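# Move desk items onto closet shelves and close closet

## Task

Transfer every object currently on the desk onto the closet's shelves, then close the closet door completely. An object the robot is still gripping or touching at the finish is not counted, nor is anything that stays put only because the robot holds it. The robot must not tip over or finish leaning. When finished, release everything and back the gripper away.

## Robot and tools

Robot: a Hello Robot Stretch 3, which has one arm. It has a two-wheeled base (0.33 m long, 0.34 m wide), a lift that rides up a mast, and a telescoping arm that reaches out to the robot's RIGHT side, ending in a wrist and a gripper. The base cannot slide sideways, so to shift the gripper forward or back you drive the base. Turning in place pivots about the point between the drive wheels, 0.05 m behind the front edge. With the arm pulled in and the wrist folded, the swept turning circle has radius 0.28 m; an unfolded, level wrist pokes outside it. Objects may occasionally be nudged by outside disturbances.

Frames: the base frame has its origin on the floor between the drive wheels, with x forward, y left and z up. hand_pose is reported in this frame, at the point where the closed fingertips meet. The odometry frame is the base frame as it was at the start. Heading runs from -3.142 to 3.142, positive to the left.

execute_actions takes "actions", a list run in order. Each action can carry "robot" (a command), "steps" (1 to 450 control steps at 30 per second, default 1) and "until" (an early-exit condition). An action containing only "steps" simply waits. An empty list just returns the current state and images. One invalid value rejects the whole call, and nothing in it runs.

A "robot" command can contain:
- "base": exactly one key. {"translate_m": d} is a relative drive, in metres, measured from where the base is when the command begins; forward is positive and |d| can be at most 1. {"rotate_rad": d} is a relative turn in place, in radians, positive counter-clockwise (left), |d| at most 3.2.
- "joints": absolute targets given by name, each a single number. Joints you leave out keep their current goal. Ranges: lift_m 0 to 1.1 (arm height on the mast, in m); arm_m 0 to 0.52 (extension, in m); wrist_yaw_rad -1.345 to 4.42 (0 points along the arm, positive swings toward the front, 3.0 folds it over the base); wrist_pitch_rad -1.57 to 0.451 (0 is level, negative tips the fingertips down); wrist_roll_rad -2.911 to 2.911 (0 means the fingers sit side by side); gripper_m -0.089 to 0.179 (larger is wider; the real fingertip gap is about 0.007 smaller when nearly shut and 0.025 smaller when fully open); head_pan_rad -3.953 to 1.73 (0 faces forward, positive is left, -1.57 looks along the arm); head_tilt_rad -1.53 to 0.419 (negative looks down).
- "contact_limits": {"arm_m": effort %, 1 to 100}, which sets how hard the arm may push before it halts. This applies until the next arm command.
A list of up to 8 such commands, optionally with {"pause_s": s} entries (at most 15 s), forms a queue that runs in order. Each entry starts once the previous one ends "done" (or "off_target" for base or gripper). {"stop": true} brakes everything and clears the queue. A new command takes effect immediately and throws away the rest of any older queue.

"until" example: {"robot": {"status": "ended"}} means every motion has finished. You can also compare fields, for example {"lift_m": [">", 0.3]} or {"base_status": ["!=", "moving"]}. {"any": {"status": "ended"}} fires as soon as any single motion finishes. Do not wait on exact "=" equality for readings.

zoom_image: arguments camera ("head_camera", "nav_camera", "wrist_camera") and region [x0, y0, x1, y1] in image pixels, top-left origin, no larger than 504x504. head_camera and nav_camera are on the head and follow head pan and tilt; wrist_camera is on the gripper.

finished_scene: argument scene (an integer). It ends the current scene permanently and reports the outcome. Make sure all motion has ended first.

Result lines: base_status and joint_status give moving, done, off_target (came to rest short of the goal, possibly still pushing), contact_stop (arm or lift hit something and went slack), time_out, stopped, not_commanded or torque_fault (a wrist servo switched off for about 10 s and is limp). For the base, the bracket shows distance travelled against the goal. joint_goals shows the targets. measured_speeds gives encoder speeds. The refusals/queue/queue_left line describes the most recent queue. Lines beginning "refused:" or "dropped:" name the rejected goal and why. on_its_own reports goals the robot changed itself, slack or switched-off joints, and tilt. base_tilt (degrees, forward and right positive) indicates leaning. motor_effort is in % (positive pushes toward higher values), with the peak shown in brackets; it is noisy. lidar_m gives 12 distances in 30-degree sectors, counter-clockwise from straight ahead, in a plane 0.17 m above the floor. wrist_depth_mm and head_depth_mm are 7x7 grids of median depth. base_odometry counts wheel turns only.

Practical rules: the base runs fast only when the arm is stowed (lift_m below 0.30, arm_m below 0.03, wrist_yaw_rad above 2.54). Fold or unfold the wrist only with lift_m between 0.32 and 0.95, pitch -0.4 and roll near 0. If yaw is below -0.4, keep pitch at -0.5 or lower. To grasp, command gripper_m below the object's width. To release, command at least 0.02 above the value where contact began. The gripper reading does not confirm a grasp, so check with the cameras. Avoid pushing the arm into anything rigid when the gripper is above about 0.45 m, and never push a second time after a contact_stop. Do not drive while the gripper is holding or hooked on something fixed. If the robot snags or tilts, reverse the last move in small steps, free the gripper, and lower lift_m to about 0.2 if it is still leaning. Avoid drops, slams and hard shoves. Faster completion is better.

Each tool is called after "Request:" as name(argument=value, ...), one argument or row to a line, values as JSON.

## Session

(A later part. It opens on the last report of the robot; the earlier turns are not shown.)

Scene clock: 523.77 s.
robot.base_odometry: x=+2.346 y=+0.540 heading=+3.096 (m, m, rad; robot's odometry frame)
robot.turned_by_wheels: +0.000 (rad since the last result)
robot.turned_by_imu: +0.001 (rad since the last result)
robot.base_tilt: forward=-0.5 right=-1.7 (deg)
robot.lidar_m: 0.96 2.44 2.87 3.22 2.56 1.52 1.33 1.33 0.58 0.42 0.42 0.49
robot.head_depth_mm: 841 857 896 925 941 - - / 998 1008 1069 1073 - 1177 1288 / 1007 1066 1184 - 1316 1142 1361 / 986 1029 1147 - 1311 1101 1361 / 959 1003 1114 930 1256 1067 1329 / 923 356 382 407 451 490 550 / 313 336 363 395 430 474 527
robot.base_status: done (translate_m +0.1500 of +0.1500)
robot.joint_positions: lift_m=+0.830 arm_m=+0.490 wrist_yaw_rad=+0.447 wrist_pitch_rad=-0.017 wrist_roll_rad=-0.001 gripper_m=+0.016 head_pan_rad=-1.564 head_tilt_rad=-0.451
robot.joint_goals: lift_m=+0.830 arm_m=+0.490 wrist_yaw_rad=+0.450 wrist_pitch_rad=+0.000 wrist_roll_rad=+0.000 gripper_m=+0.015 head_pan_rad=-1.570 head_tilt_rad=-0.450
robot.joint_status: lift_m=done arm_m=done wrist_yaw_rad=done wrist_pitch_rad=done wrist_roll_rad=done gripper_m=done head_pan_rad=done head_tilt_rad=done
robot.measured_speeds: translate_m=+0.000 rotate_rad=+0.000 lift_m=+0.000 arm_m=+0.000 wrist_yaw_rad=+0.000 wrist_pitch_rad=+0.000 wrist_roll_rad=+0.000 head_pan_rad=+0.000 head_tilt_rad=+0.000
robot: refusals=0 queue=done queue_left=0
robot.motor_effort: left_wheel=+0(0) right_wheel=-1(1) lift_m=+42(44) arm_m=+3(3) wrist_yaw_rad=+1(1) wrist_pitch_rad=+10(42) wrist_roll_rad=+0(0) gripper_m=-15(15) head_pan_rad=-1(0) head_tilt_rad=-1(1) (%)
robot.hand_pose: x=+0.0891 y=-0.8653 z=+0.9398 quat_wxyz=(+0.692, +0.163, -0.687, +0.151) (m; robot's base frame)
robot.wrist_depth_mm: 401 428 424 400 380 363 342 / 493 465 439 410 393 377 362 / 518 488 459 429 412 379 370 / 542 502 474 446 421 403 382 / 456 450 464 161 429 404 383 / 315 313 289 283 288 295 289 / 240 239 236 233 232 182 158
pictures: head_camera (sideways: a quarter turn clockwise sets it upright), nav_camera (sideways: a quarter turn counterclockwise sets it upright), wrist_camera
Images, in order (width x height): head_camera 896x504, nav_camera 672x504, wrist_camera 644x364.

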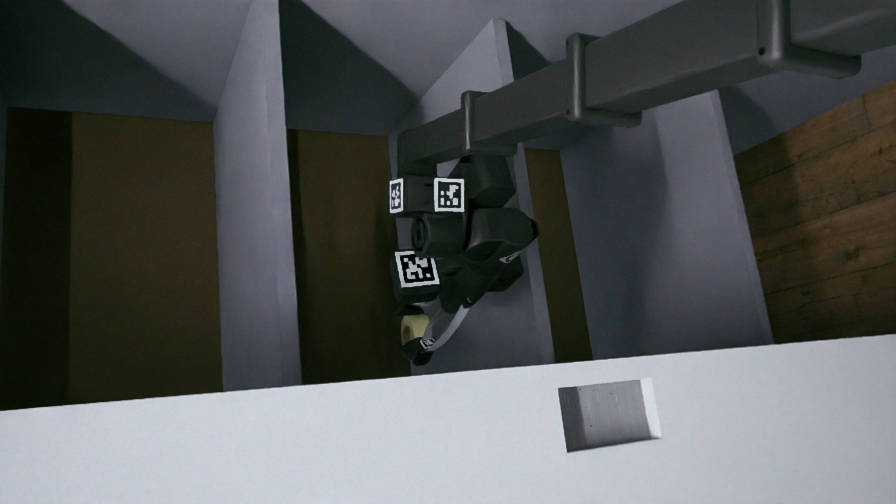

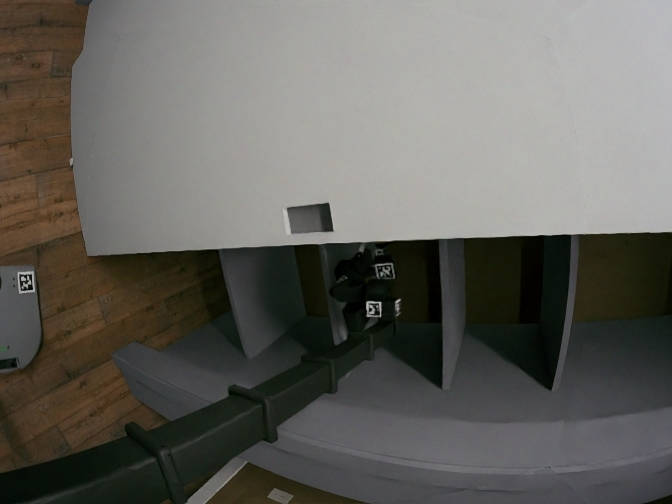

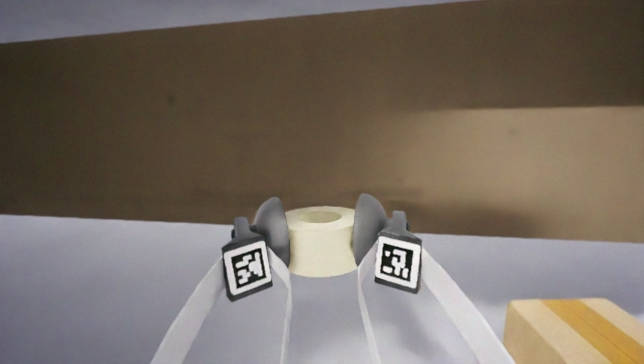

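Request:
execute_actions(
  actions=[
    {"robot":[{"joints":{"arm_m":0.52}},{"joints":{"lift_m":0.768}},{"joints":{"gripper_m":0.075}},{"joints":{"lift_m":0.85}},{"joints":{"wrist_yaw_rad":0.0,"gripper_m":0.03}},{"joints":{"arm_m":0.0}}],"steps":450,"until":{"robot":{"status":"ended"}}},
  ],
)

Scene clock: 537.93 s.
robot.base_odometry: x=+2.346 y=+0.540 heading=+3.096 (m, m, rad; robot's odometry frame)
robot.turned_by_wheels: +0.000 (rad since the last result)
robot.turned_by_imu: +0.002 (rad since the last result)
robot.base_tilt: forward=-0.6 right=-1.8 (deg)
robot.lidar_m: 0.96 2.45 2.86 3.20 2.56 1.52 1.33 1.33 0.58 0.42 0.42 0.49
robot.head_depth_mm: 839 858 891 925 973 1020 1052 / 1002 1002 1074 1023 1207 1143 1286 / 1010 1061 1179 1026 1311 1146 - / 983 1036 1148 971 1313 1072 - / 960 1005 1111 1028 1262 1072 1327 / 917 356 382 408 451 491 548 / 314 337 363 393 430 473 528
robot.base_status: done (translate_m +0.1500 of +0.1500)
robot.joint_positions: lift_m=+0.850 arm_m=+0.000 wrist_yaw_rad=+0.001 wrist_pitch_rad=-0.016 wrist_roll_rad=-0.001 gripper_m=+0.030 head_pan_rad=-1.564 head_tilt_rad=-0.451
robot.joint_goals: lift_m=+0.850 arm_m=+0.000 wrist_yaw_rad=+0.000 wrist_pitch_rad=+0.000 wrist_roll_rad=+0.000 gripper_m=+0.030 head_pan_rad=-1.570 head_tilt_rad=-0.450
robot.joint_status: lift_m=done arm_m=done wrist_yaw_rad=done wrist_pitch_rad=done wrist_roll_rad=done gripper_m=done head_pan_rad=done head_tilt_rad=done
robot.measured_speeds: translate_m=+0.000 rotate_rad=+0.000 lift_m=+0.000 arm_m=+0.000 wrist_yaw_rad=+0.000 wrist_pitch_rad=+0.000 wrist_roll_rad=+0.000 head_pan_rad=+0.000 head_tilt_rad=+0.000
robot: refusals=0 queue=done queue_left=0
robot.motor_effort: left_wheel=+0(1) right_wheel=-1(1) lift_m=+42(47) arm_m=-2(4) wrist_yaw_rad=-2(4) wrist_pitch_rad=+9(10) wrist_roll_rad=+0(0) gripper_m=+1(99) head_pan_rad=-1(1) head_tilt_rad=+0(0) (%)
robot.hand_pose: x=-0.0211 y=-0.4011 z=+0.9600 quat_wxyz=(+0.708, +0.006, -0.706, -0.005) (m; robot's base frame)
robot.wrist_depth_mm: 148 155 776 832 711 514 299 / 152 161 795 874 725 515 303 / 165 170 857 922 822 523 304 / 170 174 854 854 721 527 307 / 168 178 546 596 727 537 314 / 171 179 915 - 841 543 319 / 176 186 795 782 736 524 321
pictures: head_camera (sideways: a quarter turn clockwise sets it upright), nav_camera (sideways: a quarter turn counterclockwise sets it upright), wrist_camera
Images, in order (width x height): head_camera 896x504, nav_camera 672x504, wrist_camera 644x364.

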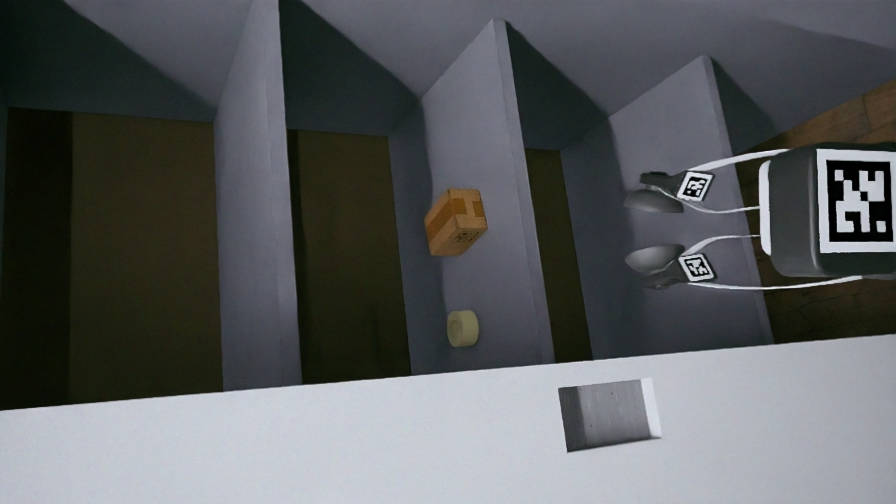

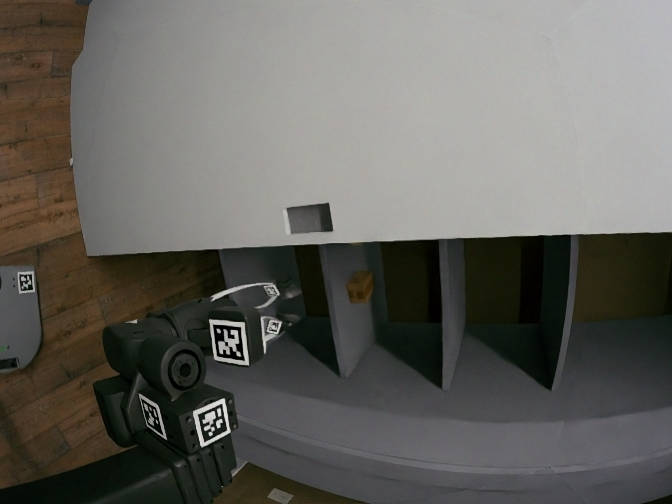

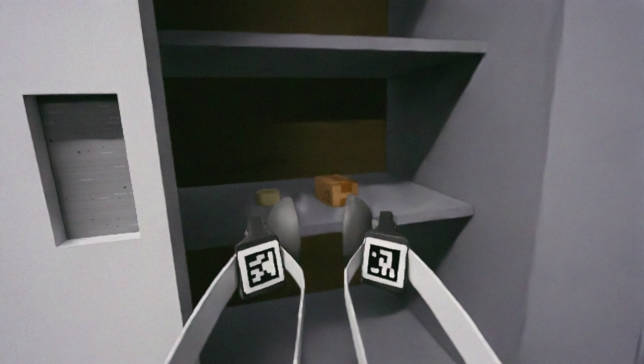

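Request:
execute_actions(
  actions=[
    {"robot":[{"joints":{"wrist_yaw_rad":1.5,"lift_m":1.0,"gripper_m":0.15}},{"base":{"rotate_rad":1.65}},{"base":{"translate_m":1.0}},{"base":{"translate_m":1.0}},{"base":{"translate_m":0.36}},{"base":{"rotate_rad":1.55},"joints":{"head_pan_rad":-1.1,"head_tilt_rad":-0.7}},{"base":{"translate_m":1.0}},{"joints":{"wrist_yaw_rad":0,"wrist_pitch_rad":-0.15}}],"steps":450,"until":{"robot":{"status":"ended"}}},
    {"steps":450,"until":{"robot":{"status":"ended"}}},
    {"steps":450,"until":{"robot":{"status":"ended"}}},
    {"steps":450,"until":{"robot":{"status":"ended"}}},
  ],
)

Scene clock: 594.87 s.
robot.base_odometry: x=+3.426 y=-1.806 heading=+0.013 (m, m, rad; robot's odometry frame)
robot.turned_by_wheels: +3.200 (rad since the last result)
robot.turned_by_imu: +3.243 (rad since the last result)
robot.base_tilt: forward=-0.6 right=-1.7 (deg)
robot.lidar_m: 0.67 0.69 0.85 1.75 3.35 3.39 3.07 1.94 1.12 1.14 0.77 0.77
robot.head_depth_mm: 933 931 696 520 455 1370 1185 / 958 925 663 518 461 1374 1189 / 978 924 663 518 1502 1374 1188 / 1004 928 666 519 1529 1369 1187 / 1035 928 667 517 1159 1306 1192 / 1071 924 666 519 1566 1365 1172 / 1063 1114 664 536 1409 1346 1189
robot.base_status: done (translate_m +1.0000 of +1.0000)
robot.joint_positions: lift_m=+1.000 arm_m=+0.000 wrist_yaw_rad=+0.003 wrist_pitch_rad=-0.164 wrist_roll_rad=-0.001 gripper_m=+0.150 head_pan_rad=-1.107 head_tilt_rad=-0.691
robot.joint_goals: lift_m=+1.000 arm_m=+0.000 wrist_yaw_rad=+0.000 wrist_pitch_rad=-0.150 wrist_roll_rad=+0.000 gripper_m=+0.150 head_pan_rad=-1.100 head_tilt_rad=-0.700
robot.joint_status: lift_m=done arm_m=done wrist_yaw_rad=done wrist_pitch_rad=done wrist_roll_rad=done gripper_m=done head_pan_rad=done head_tilt_rad=done
robot.measured_speeds: translate_m=+0.000 rotate_rad=+0.000 lift_m=+0.000 arm_m=+0.000 wrist_yaw_rad=+0.000 wrist_pitch_rad=+0.000 wrist_roll_rad=+0.000 head_pan_rad=+0.000 head_tilt_rad=+0.000
robot: refusals=0 queue=done queue_left=0
robot.motor_effort: left_wheel=-4(9) right_wheel=+4(7) lift_m=+42(42) arm_m=-2(3) wrist_yaw_rad=-3(4) wrist_pitch_rad=+8(10) wrist_roll_rad=+0(0) gripper_m=+1(100) head_pan_rad=+3(21) head_tilt_rad=-4(18) (%)
robot.hand_pose: x=-0.0207 y=-0.3942 z=+1.0727 quat_wxyz=(+0.706, +0.059, -0.704, -0.057) (m; robot's base frame)
robot.wrist_depth_mm: 689 732 748 788 846 864 945 / 715 779 807 843 887 955 - / 788 812 877 869 902 949 - / 614 605 603 576 578 563 554 / 421 449 412 411 399 428 393 / 321 - 316 315 311 285 306 / 263 257 256 256 252 248 249
pictures: head_camera (sideways: a quarter turn clockwise sets it upright), nav_camera (sideways: a quarter turn counterclockwise sets it upright), wrist_camera
Images, in order (width x height): head_camera 896x504, nav_camera 672x504, wrist_camera 644x364.

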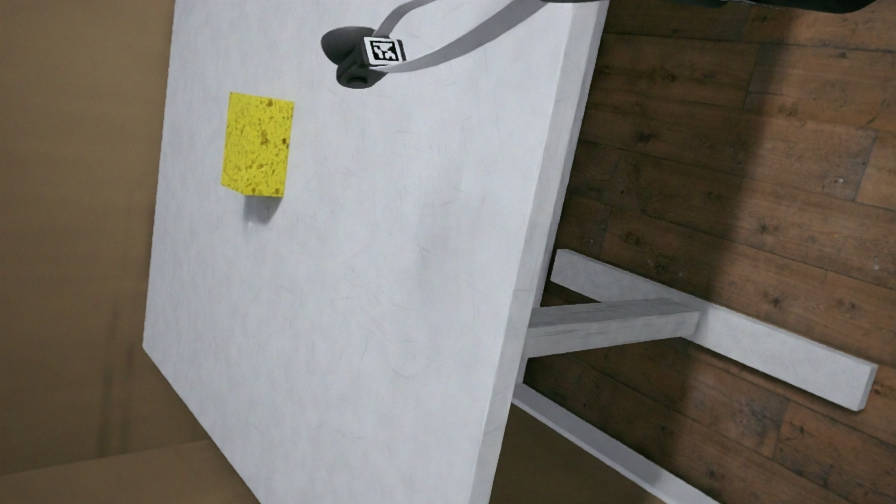

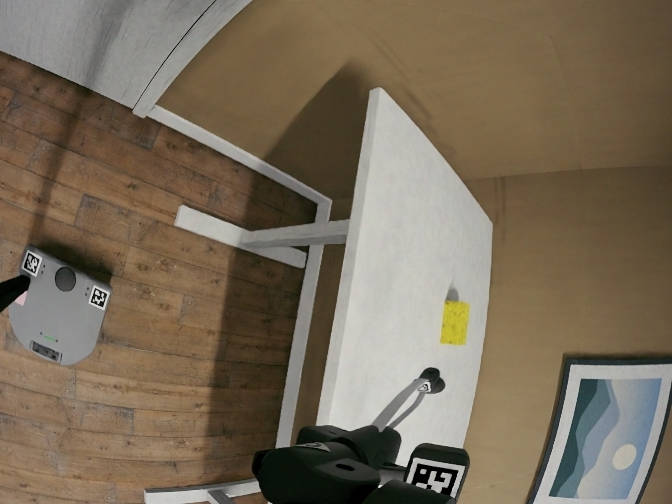

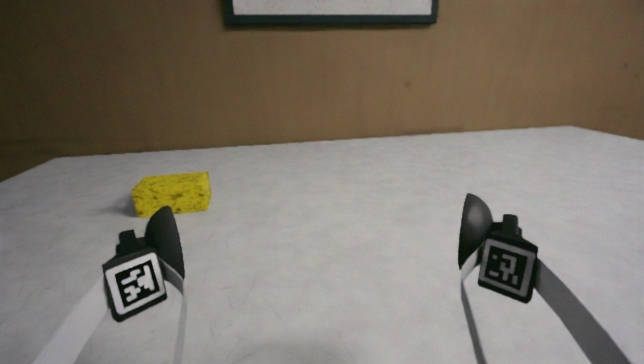

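Request:
execute_actions(
  actions=[
    {"robot":[{"base":{"translate_m":0.2},"joints":{"lift_m":0.92,"arm_m":0.12,"gripper_m":0.175,"head_pan_rad":-1.57,"head_tilt_rad":-0.5}}],"steps":300,"until":{"robot":{"status":"ended"}}},
  ],
)

Scene clock: 601.07 s.
robot.base_odometry: x=+3.626 y=-1.804 heading=+0.013 (m, m, rad; robot's odometry frame)
robot.turned_by_wheels: +0.000 (rad since the last result)
robot.turned_by_imu: +0.002 (rad since the last result)
robot.base_tilt: forward=-0.6 right=-1.7 (deg)
robot.lidar_m: 0.47 0.49 0.61 1.26 2.94 3.59 3.27 1.26 1.21 1.11 0.68 0.55
robot.head_depth_mm: 959 1063 1027 731 - - 1295 / 944 1052 1030 747 - - 1298 / 930 1028 1033 728 - - 1302 / 916 1015 1031 699 - 433 1310 / 921 996 1034 693 504 432 1310 / 901 978 1028 697 524 420 1248 / 893 966 1021 695 522 419 1242
robot.base_status: done (translate_m +0.2000 of +0.2000)
robot.joint_positions: lift_m=+0.920 arm_m=+0.120 wrist_yaw_rad=+0.002 wrist_pitch_rad=-0.165 wrist_roll_rad=-0.001 gripper_m=+0.175 head_pan_rad=-1.563 head_tilt_rad=-0.507
robot.joint_goals: lift_m=+0.920 arm_m=+0.120 wrist_yaw_rad=+0.000 wrist_pitch_rad=-0.150 wrist_roll_rad=+0.000 gripper_m=+0.175 head_pan_rad=-1.570 head_tilt_rad=-0.500
robot.joint_status: lift_m=done arm_m=done wrist_yaw_rad=done wrist_pitch_rad=done wrist_roll_rad=done gripper_m=done head_pan_rad=done head_tilt_rad=done
robot.measured_speeds: translate_m=+0.000 rotate_rad=+0.000 lift_m=+0.000 arm_m=+0.000 wrist_yaw_rad=+0.000 wrist_pitch_rad=+0.000 wrist_roll_rad=+0.000 head_pan_rad=+0.000 head_tilt_rad=+0.000
robot: refusals=0 queue=done queue_left=0
robot.motor_effort: left_wheel=-4(5) right_wheel=+4(8) lift_m=+17(45) arm_m=+3(4) wrist_yaw_rad=-2(3) wrist_pitch_rad=+9(9) wrist_roll_rad=+0(0) gripper_m=+1(95) head_pan_rad=-3(22) head_tilt_rad=+2(15) (%)
robot.hand_pose: x=-0.0210 y=-0.5134 z=+0.9933 quat_wxyz=(+0.705, +0.059, -0.704, -0.058) (m; robot's base frame)
robot.wrist_depth_mm: 600 618 636 670 700 731 774 / 618 648 670 706 743 779 808 / 644 651 669 627 631 608 586 / 384 378 339 331 361 354 346 / 264 277 256 254 253 264 245 / 210 190 197 196 193 183 195 / 156 162 160 158 157 156 154
pictures: head_camera (sideways: a quarter turn clockwise sets it upright), nav_camera (sideways: a quarter turn counterclockwise sets it upright), wrist_camera
Images, in order (width x height): head_camera 896x504, nav_camera 672x504, wrist_camera 644x364.

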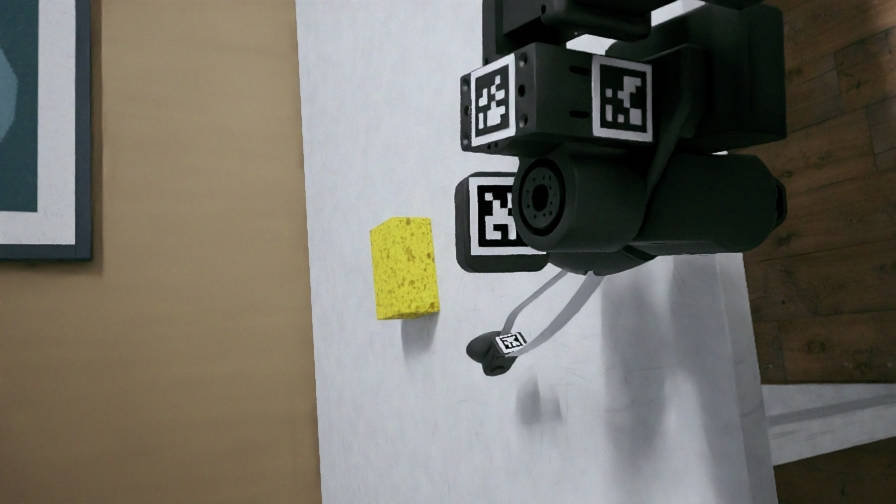

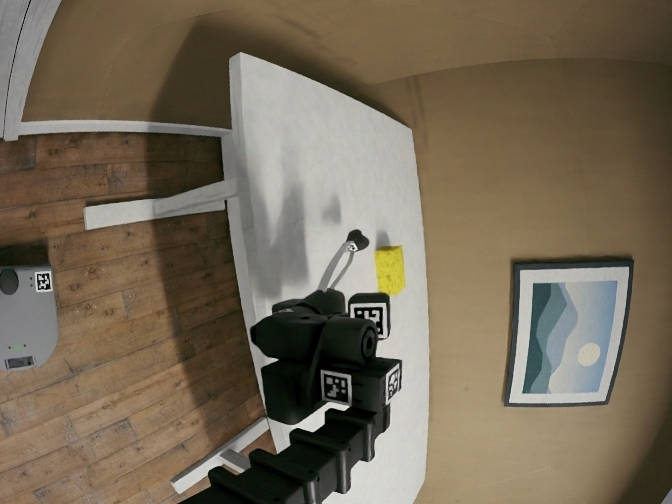

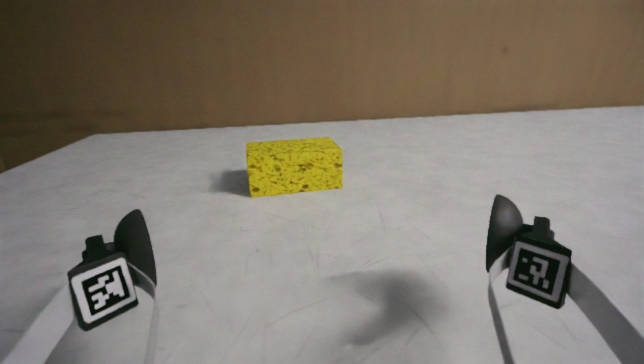

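Request:
execute_actions(
  actions=[
    {"robot":[{"base":{"translate_m":0.025},"joints":{"lift_m":0.905}},{"joints":{"arm_m":0.305}},{"joints":{"gripper_m":0.07}},{"pause_s":0.5},{"joints":{"lift_m":0.98}}],"steps":300,"until":{"robot":{"status":"ended"}}},
  ],
)

Scene clock: 611.20 s.
robot.base_odometry: x=+3.651 y=-1.804 heading=+0.013 (m, m, rad; robot's odometry frame)
robot.turned_by_wheels: +0.000 (rad since the last result)
robot.turned_by_imu: +0.001 (rad since the last result)
robot.base_tilt: forward=-0.6 right=-1.7 (deg)
robot.lidar_m: 0.45 0.46 0.57 1.20 2.94 3.62 3.29 1.28 1.21 1.11 0.67 0.53
robot.head_depth_mm: 953 1055 - 650 524 458 1308 / 935 1033 - 661 523 445 1295 / 925 1018 - 634 523 445 1307 / 923 1012 - 663 523 432 1313 / 915 996 1022 693 523 431 1296 / 898 976 1021 695 522 420 1053 / 889 961 1011 692 523 420 1284
robot.base_status: done (translate_m +0.0250 of +0.0250)
robot.joint_positions: lift_m=+0.980 arm_m=+0.305 wrist_yaw_rad=+0.002 wrist_pitch_rad=-0.165 wrist_roll_rad=-0.001 gripper_m=+0.070 head_pan_rad=-1.563 head_tilt_rad=-0.507
robot.joint_goals: lift_m=+0.980 arm_m=+0.305 wrist_yaw_rad=+0.000 wrist_pitch_rad=-0.150 wrist_roll_rad=+0.000 gripper_m=+0.070 head_pan_rad=-1.570 head_tilt_rad=-0.500
robot.joint_status: lift_m=done arm_m=done wrist_yaw_rad=done wrist_pitch_rad=done wrist_roll_rad=done gripper_m=done head_pan_rad=done head_tilt_rad=done
robot.measured_speeds: translate_m=+0.000 rotate_rad=+0.000 lift_m=+0.000 arm_m=+0.000 wrist_yaw_rad=+0.000 wrist_pitch_rad=+0.000 wrist_roll_rad=+0.000 head_pan_rad=+0.000 head_tilt_rad=+0.000
robot: refusals=0 queue=done queue_left=0
robot.motor_effort: left_wheel=-4(7) right_wheel=+3(7) lift_m=+42(50) arm_m=+3(4) wrist_yaw_rad=-2(2) wrist_pitch_rad=+9(9) wrist_roll_rad=+0(0) gripper_m=+0(100) head_pan_rad=-2(3) head_tilt_rad=+2(2) (%)
robot.hand_pose: x=-0.0211 y=-0.6984 z=+1.0523 quat_wxyz=(+0.705, +0.059, -0.704, -0.058) (m; robot's base frame)
robot.wrist_depth_mm: 444 465 482 499 528 549 589 / 467 490 514 524 554 589 603 / 494 512 532 562 595 622 656 / 530 530 530 524 523 509 501 / 376 375 391 366 382 361 355 / 288 290 261 213 236 276 272 / 231 230 224 189 224 225 224
pictures: head_camera (sideways: a quarter turn clockwise sets it upright), nav_camera (sideways: a quarter turn counterclockwise sets it upright), wrist_camera
Images, in order (width x height): head_camera 896x504, nav_camera 672x504, wrist_camera 644x364.

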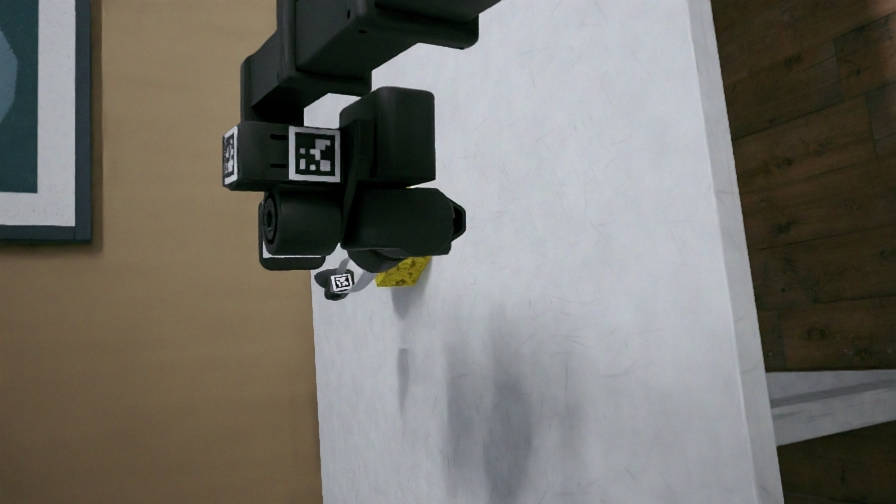

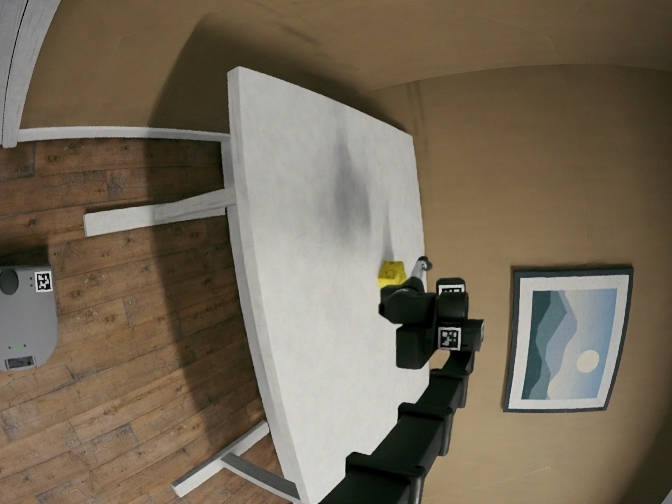

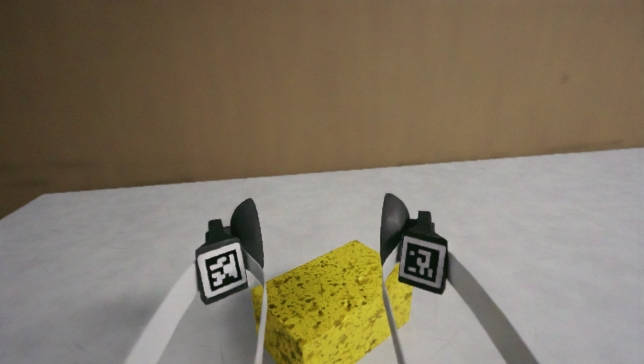

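Request:
execute_actions(
  actions=[
    {"robot":[{"joints":{"gripper_m":0.175}},{"joints":{"lift_m":0.897}}],"steps":300,"until":{"robot":{"status":"ended"}}},
  ],
)

Scene clock: 616.93 s.
robot.base_odometry: x=+3.651 y=-1.804 heading=+0.013 (m, m, rad; robot's odometry frame)
robot.turned_by_wheels: +0.000 (rad since the last result)
robot.turned_by_imu: +0.001 (rad since the last result)
robot.base_tilt: forward=-0.6 right=-1.7 (deg)
robot.lidar_m: 0.45 0.46 0.57 1.20 2.94 3.59 3.29 1.28 1.21 1.11 0.67 0.52
robot.head_depth_mm: 951 1064 1034 765 - 1444 1315 / 938 1048 1066 - 506 445 1314 / 924 1031 1079 - 506 445 1315 / 926 1010 1032 - 506 432 1317 / 915 989 1033 664 523 432 1305 / 900 976 1024 693 522 418 1045 / 883 961 1007 695 523 419 1273
robot.base_status: done (translate_m +0.0250 of +0.0250)
robot.joint_positions: lift_m=+0.897 arm_m=+0.305 wrist_yaw_rad=+0.002 wrist_pitch_rad=-0.165 wrist_roll_rad=-0.001 gripper_m=+0.175 head_pan_rad=-1.563 head_tilt_rad=-0.507
robot.joint_goals: lift_m=+0.897 arm_m=+0.305 wrist_yaw_rad=+0.000 wrist_pitch_rad=-0.150 wrist_roll_rad=+0.000 gripper_m=+0.175 head_pan_rad=-1.570 head_tilt_rad=-0.500
robot.joint_status: lift_m=done arm_m=done wrist_yaw_rad=done wrist_pitch_rad=done wrist_roll_rad=done gripper_m=done head_pan_rad=done head_tilt_rad=done
robot.measured_speeds: translate_m=+0.000 rotate_rad=+0.000 lift_m=+0.000 arm_m=+0.000 wrist_yaw_rad=+0.000 wrist_pitch_rad=+0.000 wrist_roll_rad=+0.000 head_pan_rad=+0.000 head_tilt_rad=+0.000
robot: refusals=0 queue=done queue_left=0
robot.motor_effort: left_wheel=-4(4) right_wheel=+3(3) lift_m=+18(40) arm_m=+3(3) wrist_yaw_rad=-2(2) wrist_pitch_rad=+9(9) wrist_roll_rad=+0(0) gripper_m=+1(98) head_pan_rad=-1(2) head_tilt_rad=+1(1) (%)
robot.hand_pose: x=-0.0211 y=-0.6984 z=+0.9702 quat_wxyz=(+0.705, +0.059, -0.704, -0.058) (m; robot's base frame)
robot.wrist_depth_mm: 442 459 482 501 525 554 584 / 466 499 500 543 560 587 618 / 491 506 519 539 509 492 479 / 317 312 279 174 207 285 283 / 217 226 199 157 192 213 201 / - 156 162 157 159 150 158 / 128 131 131 130 129 129 127
pictures: head_camera (sideways: a quarter turn clockwise sets it upright), nav_camera (sideways: a quarter turn counterclockwise sets it upright), wrist_camera
Images, in order (width x height): head_camera 896x504, nav_camera 672x504, wrist_camera 644x364.

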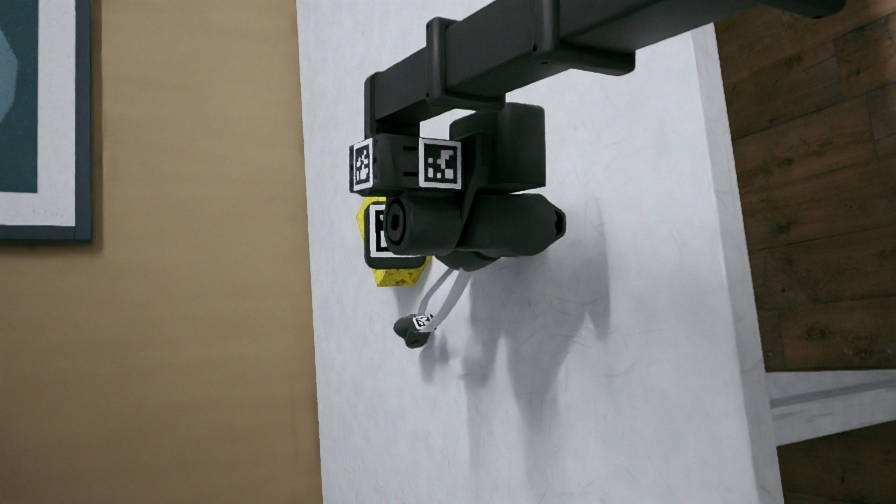

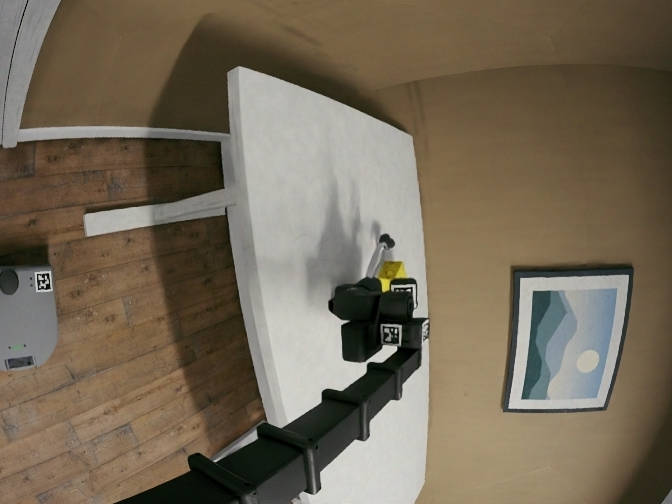

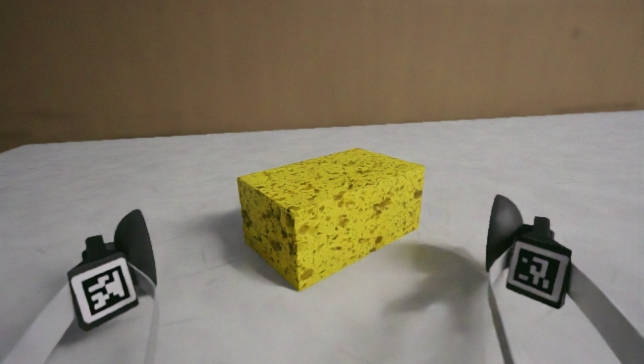

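Request:
execute_actions(
  actions=[
    {"robot":[{"joints":{"arm_m":0.345}},{"joints":{"gripper_m":0.045}},{"pause_s":0.5},{"joints":{"lift_m":0.98}}],"steps":300,"until":{"robot":{"status":"ended"}}},
  ],
)

Scene clock: 624.57 s.
robot.base_odometry: x=+3.651 y=-1.804 heading=+0.013 (m, m, rad; robot's odometry frame)
robot.turned_by_wheels: +0.000 (rad since the last result)
robot.turned_by_imu: +0.001 (rad since the last result)
robot.base_tilt: forward=-0.5 right=-1.7 (deg)
robot.lidar_m: 0.45 0.46 0.58 1.20 2.95 3.62 3.29 1.28 1.21 1.10 0.67 0.53
robot.head_depth_mm: 955 1057 - 635 523 459 1305 / 934 1031 - 693 523 446 1305 / 924 1012 - 664 523 445 1306 / 926 1005 854 664 523 433 1310 / 916 990 1028 691 523 433 1308 / 907 980 1026 694 523 420 1045 / 889 957 1009 692 523 420 1273
robot.base_status: done (translate_m +0.0250 of +0.0250)
robot.joint_positions: lift_m=+0.980 arm_m=+0.345 wrist_yaw_rad=+0.002 wrist_pitch_rad=-0.166 wrist_roll_rad=-0.001 gripper_m=+0.046 head_pan_rad=-1.563 head_tilt_rad=-0.507
robot.joint_goals: lift_m=+0.980 arm_m=+0.345 wrist_yaw_rad=+0.000 wrist_pitch_rad=-0.150 wrist_roll_rad=+0.000 gripper_m=+0.045 head_pan_rad=-1.570 head_tilt_rad=-0.500
robot.joint_status: lift_m=done arm_m=done wrist_yaw_rad=done wrist_pitch_rad=done wrist_roll_rad=done gripper_m=done head_pan_rad=done head_tilt_rad=done
robot.measured_speeds: translate_m=+0.000 rotate_rad=+0.000 lift_m=+0.000 arm_m=+0.000 wrist_yaw_rad=+0.000 wrist_pitch_rad=+0.000 wrist_roll_rad=+0.000 head_pan_rad=+0.000 head_tilt_rad=+0.000
robot: refusals=0 queue=done queue_left=0
robot.motor_effort: left_wheel=-4(3) right_wheel=+3(3) lift_m=+43(42) arm_m=+3(2) wrist_yaw_rad=-2(3) wrist_pitch_rad=+9(9) wrist_roll_rad=+0(0) gripper_m=-14(100) head_pan_rad=-1(2) head_tilt_rad=+3(2) (%)
robot.hand_pose: x=-0.0211 y=-0.7384 z=+1.0521 quat_wxyz=(+0.705, +0.060, -0.704, -0.058) (m; robot's base frame)
robot.wrist_depth_mm: 417 426 452 472 497 509 534 / 433 449 475 496 526 549 578 / 459 477 488 521 547 581 614 / 476 498 513 172 470 508 488 / 378 373 340 141 349 358 345 / 286 287 260 151 256 275 274 / 233 233 231 229 227 225 224
pictures: head_camera (sideways: a quarter turn clockwise sets it upright), nav_camera (sideways: a quarter turn counterclockwise sets it upright), wrist_camera
Images, in order (width x height): head_camera 896x504, nav_camera 672x504, wrist_camera 644x364.

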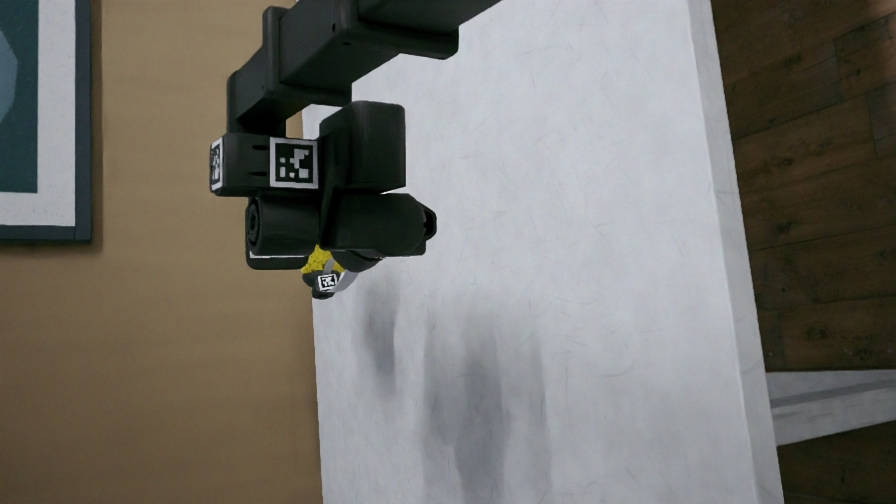

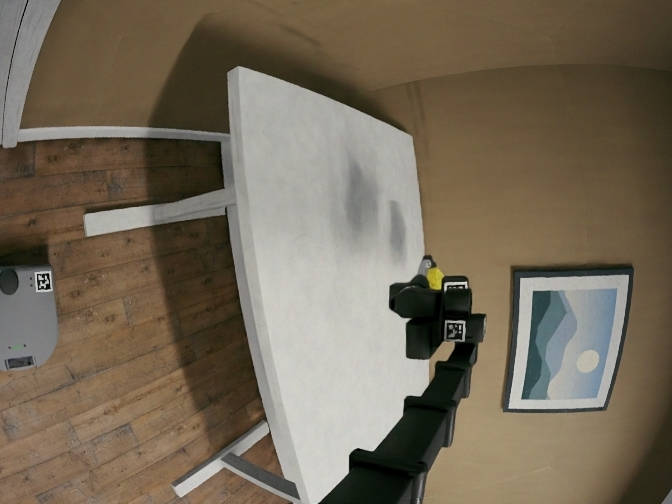

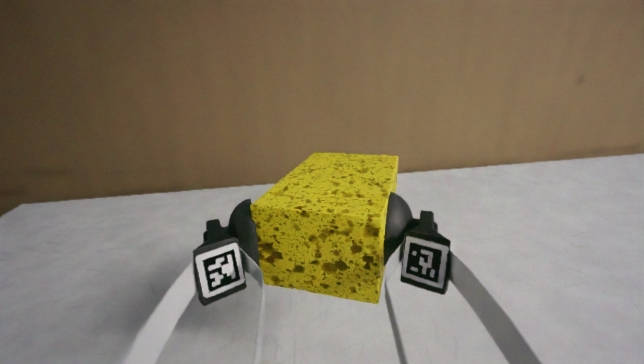

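Request:
execute_actions(
  actions=[
    {"robot":[{"joints":{"arm_m":0.0,"lift_m":1.0}},{"base":{"translate_m":-0.65},"joints":{"wrist_yaw_rad":1.5}},{"base":{"translate_m":-0.65}},{"base":{"rotate_rad":1.55}},{"base":{"translate_m":1.0}},{"base":{"translate_m":1.0}},{"base":{"translate_m":0.36}},{"base":{"rotate_rad":1.55}}],"steps":450,"until":{"robot":{"status":"ended"}}},
    {"steps":450,"until":{"robot":{"status":"ended"}}},
    {"steps":450,"until":{"robot":{"status":"ended"}}},
    {"steps":450,"until":{"robot":{"status":"ended"}}},
    {"robot":[{"joints":{"wrist_yaw_rad":0,"wrist_pitch_rad":0,"lift_m":0.6,"head_tilt_rad":-0.75}}],"steps":450,"until":{"robot":{"status":"ended"}}},
  ],
)

Scene clock: 683.60 s.
robot.base_odometry: x=+2.370 y=+0.540 heading=+3.113 (m, m, rad; robot's odometry frame)
robot.turned_by_wheels: +3.100 (rad since the last result)
robot.turned_by_imu: +3.318 (rad since the last result)
robot.base_tilt: forward=-0.8 right=-2.2 (deg)
robot.lidar_m: 2.38 2.47 3.44 3.63 1.94 1.44 1.39 0.62 0.69 0.42 0.43 0.60
robot.head_depth_mm: 979 1045 883 1211 1515 - - / 340 384 472 1150 1520 - - / 340 384 441 529 - - - / 340 384 440 516 - 814 1105 / 340 385 441 530 624 784 1067 / 341 383 440 515 622 788 1069 / 340 384 439 516 624 787 1069
robot.base_status: done (rotate_rad +1.5500 of +1.5500)
robot.joint_positions: lift_m=+0.861 arm_m=-0.001 wrist_yaw_rad=+0.016 wrist_pitch_rad=+0.049 wrist_roll_rad=-0.006 gripper_m=+0.045 head_pan_rad=-1.564 head_tilt_rad=-0.743
robot.joint_goals: lift_m=+0.861 arm_m=+0.000 wrist_yaw_rad=+0.000 wrist_pitch_rad=+0.000 wrist_roll_rad=+0.000 gripper_m=+0.045 head_pan_rad=-1.570 head_tilt_rad=-0.750
robot.joint_status: lift_m=contact_stop arm_m=done wrist_yaw_rad=done wrist_pitch_rad=done wrist_roll_rad=done gripper_m=done head_pan_rad=done head_tilt_rad=done
robot.measured_speeds: translate_m=+0.000 rotate_rad=+0.001 lift_m=+0.000 arm_m=+0.000 wrist_yaw_rad=+0.230 wrist_pitch_rad=+0.024 wrist_roll_rad=+0.000 head_pan_rad=+0.000 head_tilt_rad=+0.000
robot: refusals=0 queue=dropped queue_left=0
robot.on_its_own: lift_m is slack since a contact_stop, until your next command for it (your +0.600 is given up)
robot.motor_effort: left_wheel=-2(26) right_wheel=-2(15) lift_m=+30(47) arm_m=+8(13) wrist_yaw_rad=-14(62) wrist_pitch_rad=-30(45) wrist_roll_rad=+2(7) gripper_m=-2(29) head_pan_rad=-2(3) head_tilt_rad=-3(16) (%)
robot.hand_pose: x=-0.0173 y=-0.4012 z=+0.9884 quat_wxyz=(+0.709, -0.012, -0.705, +0.023) (m; robot's base frame)
robot.wrist_depth_mm: 172 171 171 169 168 788 628 / 178 175 175 173 172 554 557 / 180 180 178 178 175 833 644 / 187 183 182 182 190 872 641 / 189 189 186 186 187 576 591 / 194 193 193 188 190 918 623 / 201 200 197 197 195 865 641
pictures: head_camera (sideways: a quarter turn clockwise sets it upright), nav_camera (sideways: a quarter turn counterclockwise sets it upright), wrist_camera
Images, in order (width x height): head_camera 896x504, nav_camera 672x504, wrist_camera 644x364.

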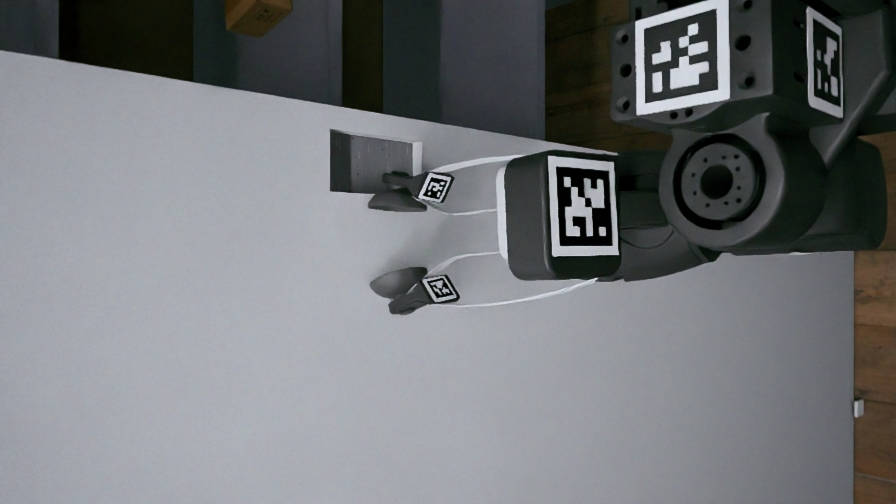

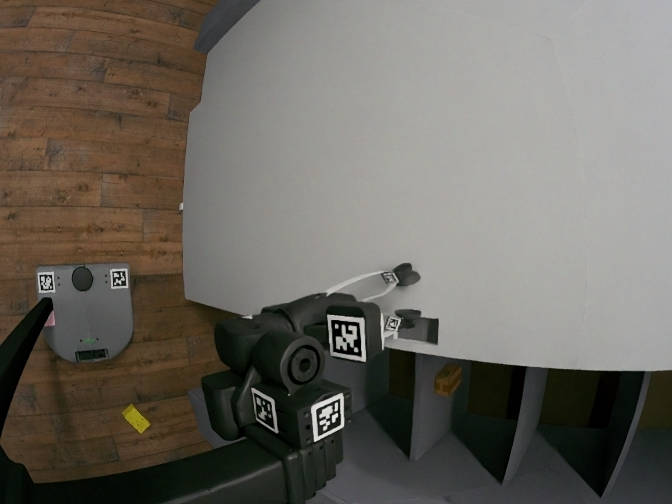

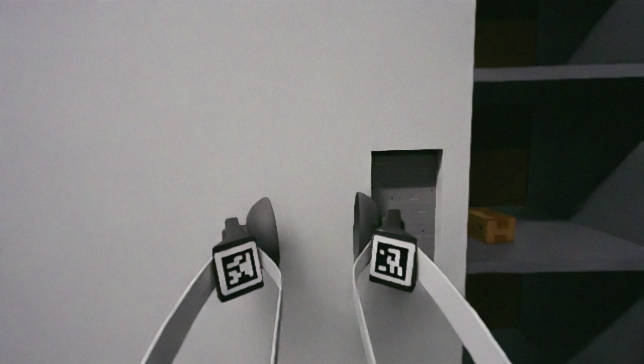

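Request:
execute_actions(
  actions=[
    {"robot":[{"joints":{"lift_m":0.93,"wrist_yaw_rad":0.6}},{"joints":{"wrist_yaw_rad":1.5,"head_pan_rad":-2.4,"head_tilt_rad":-1.2}}],"steps":300,"until":{"robot":{"status":"ended"}}},
  ],
)

Scene clock: 689.77 s.
robot.base_odometry: x=+2.370 y=+0.540 heading=+3.113 (m, m, rad; robot's odometry frame)
robot.turned_by_wheels: +0.000 (rad since the last result)
robot.turned_by_imu: -0.159 (rad since the last result)
robot.base_tilt: forward=-0.6 right=-1.7 (deg)
robot.lidar_m: 1.10 2.42 3.01 3.21 2.27 1.50 1.37 0.67 0.60 0.42 0.42 0.52
robot.head_depth_mm: 1443 1598 - - 1250 1183 1089 / 1548 - - - 1257 1173 1088 / 1628 - - 1341 1276 - 1090 / - - - 1340 1269 - 1093 / - - 1215 1344 1248 1163 1109 / - - 1414 1352 1254 1185 1104 / - - - 1322 1114 1177 1104
robot.base_status: done (rotate_rad +1.5501 of +1.5500)
robot.joint_positions: lift_m=+0.930 arm_m=+0.000 wrist_yaw_rad=+1.497 wrist_pitch_rad=-0.021 wrist_roll_rad=-0.003 gripper_m=+0.045 head_pan_rad=-2.393 head_tilt_rad=-1.185
robot.joint_goals: lift_m=+0.930 arm_m=+0.000 wrist_yaw_rad=+1.500 wrist_pitch_rad=+0.000 wrist_roll_rad=+0.000 gripper_m=+0.045 head_pan_rad=-2.400 head_tilt_rad=-1.200
robot.joint_status: lift_m=done arm_m=done wrist_yaw_rad=done wrist_pitch_rad=done wrist_roll_rad=done gripper_m=done head_pan_rad=done head_tilt_rad=done
robot.measured_speeds: translate_m=+0.000 rotate_rad=+0.000 lift_m=+0.000 arm_m=+0.000 wrist_yaw_rad=+0.000 wrist_pitch_rad=+0.000 wrist_roll_rad=+0.000 head_pan_rad=+0.000 head_tilt_rad=+0.000
robot: refusals=0 queue=done queue_left=0
robot.motor_effort: left_wheel=+2(17) right_wheel=-3(53) lift_m=+43(53) arm_m=+3(7) wrist_yaw_rad=+1(18) wrist_pitch_rad=+12(30) wrist_roll_rad=+1(2) gripper_m=+1(5) head_pan_rad=-1(26) head_tilt_rad=-6(26) (%)
robot.hand_pose: x=+0.2336 y=-0.1636 z=+1.0388 quat_wxyz=(+0.524, +0.486, -0.512, +0.476) (m; robot's base frame)
robot.wrist_depth_mm: - - - 924 471 307 228 / - - - 920 479 309 231 / - - - - 487 310 231 / - - - - 502 323 234 / - - - - 443 325 236 / - - - - 552 331 241 / - - - - 528 319 244
pictures: head_camera (sideways: a quarter turn clockwise sets it upright), nav_camera (sideways: a quarter turn counterclockwise sets it upright), wrist_camera
Images, in order (width x height): head_camera 896x504, nav_camera 672x504, wrist_camera 644x364.

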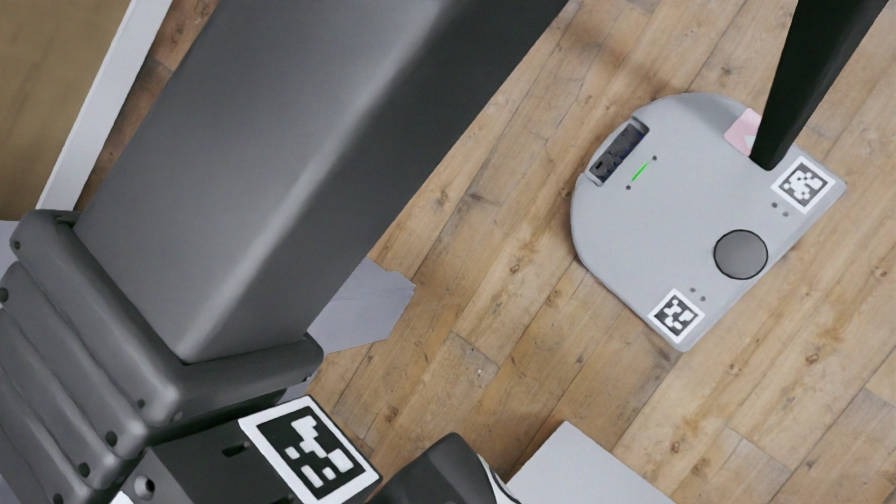

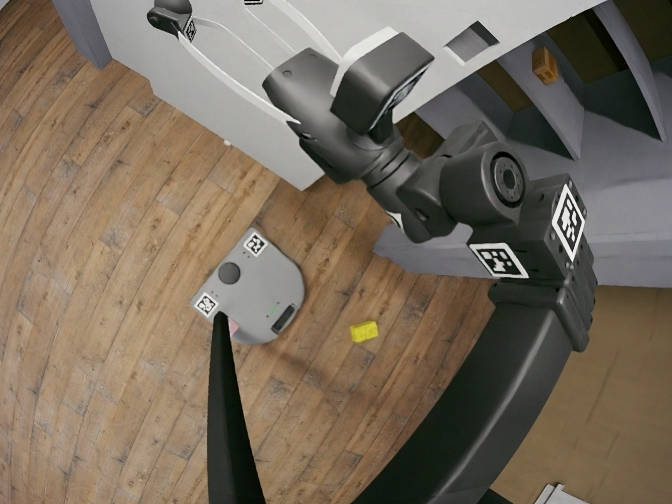

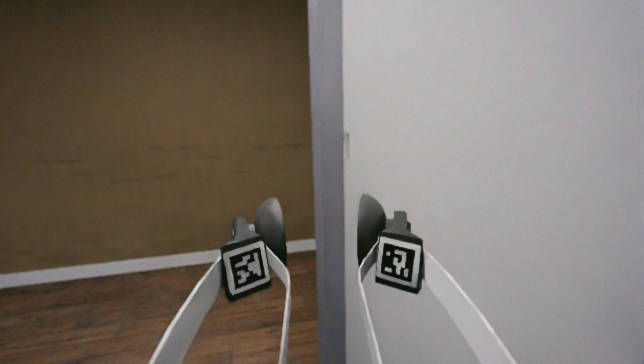

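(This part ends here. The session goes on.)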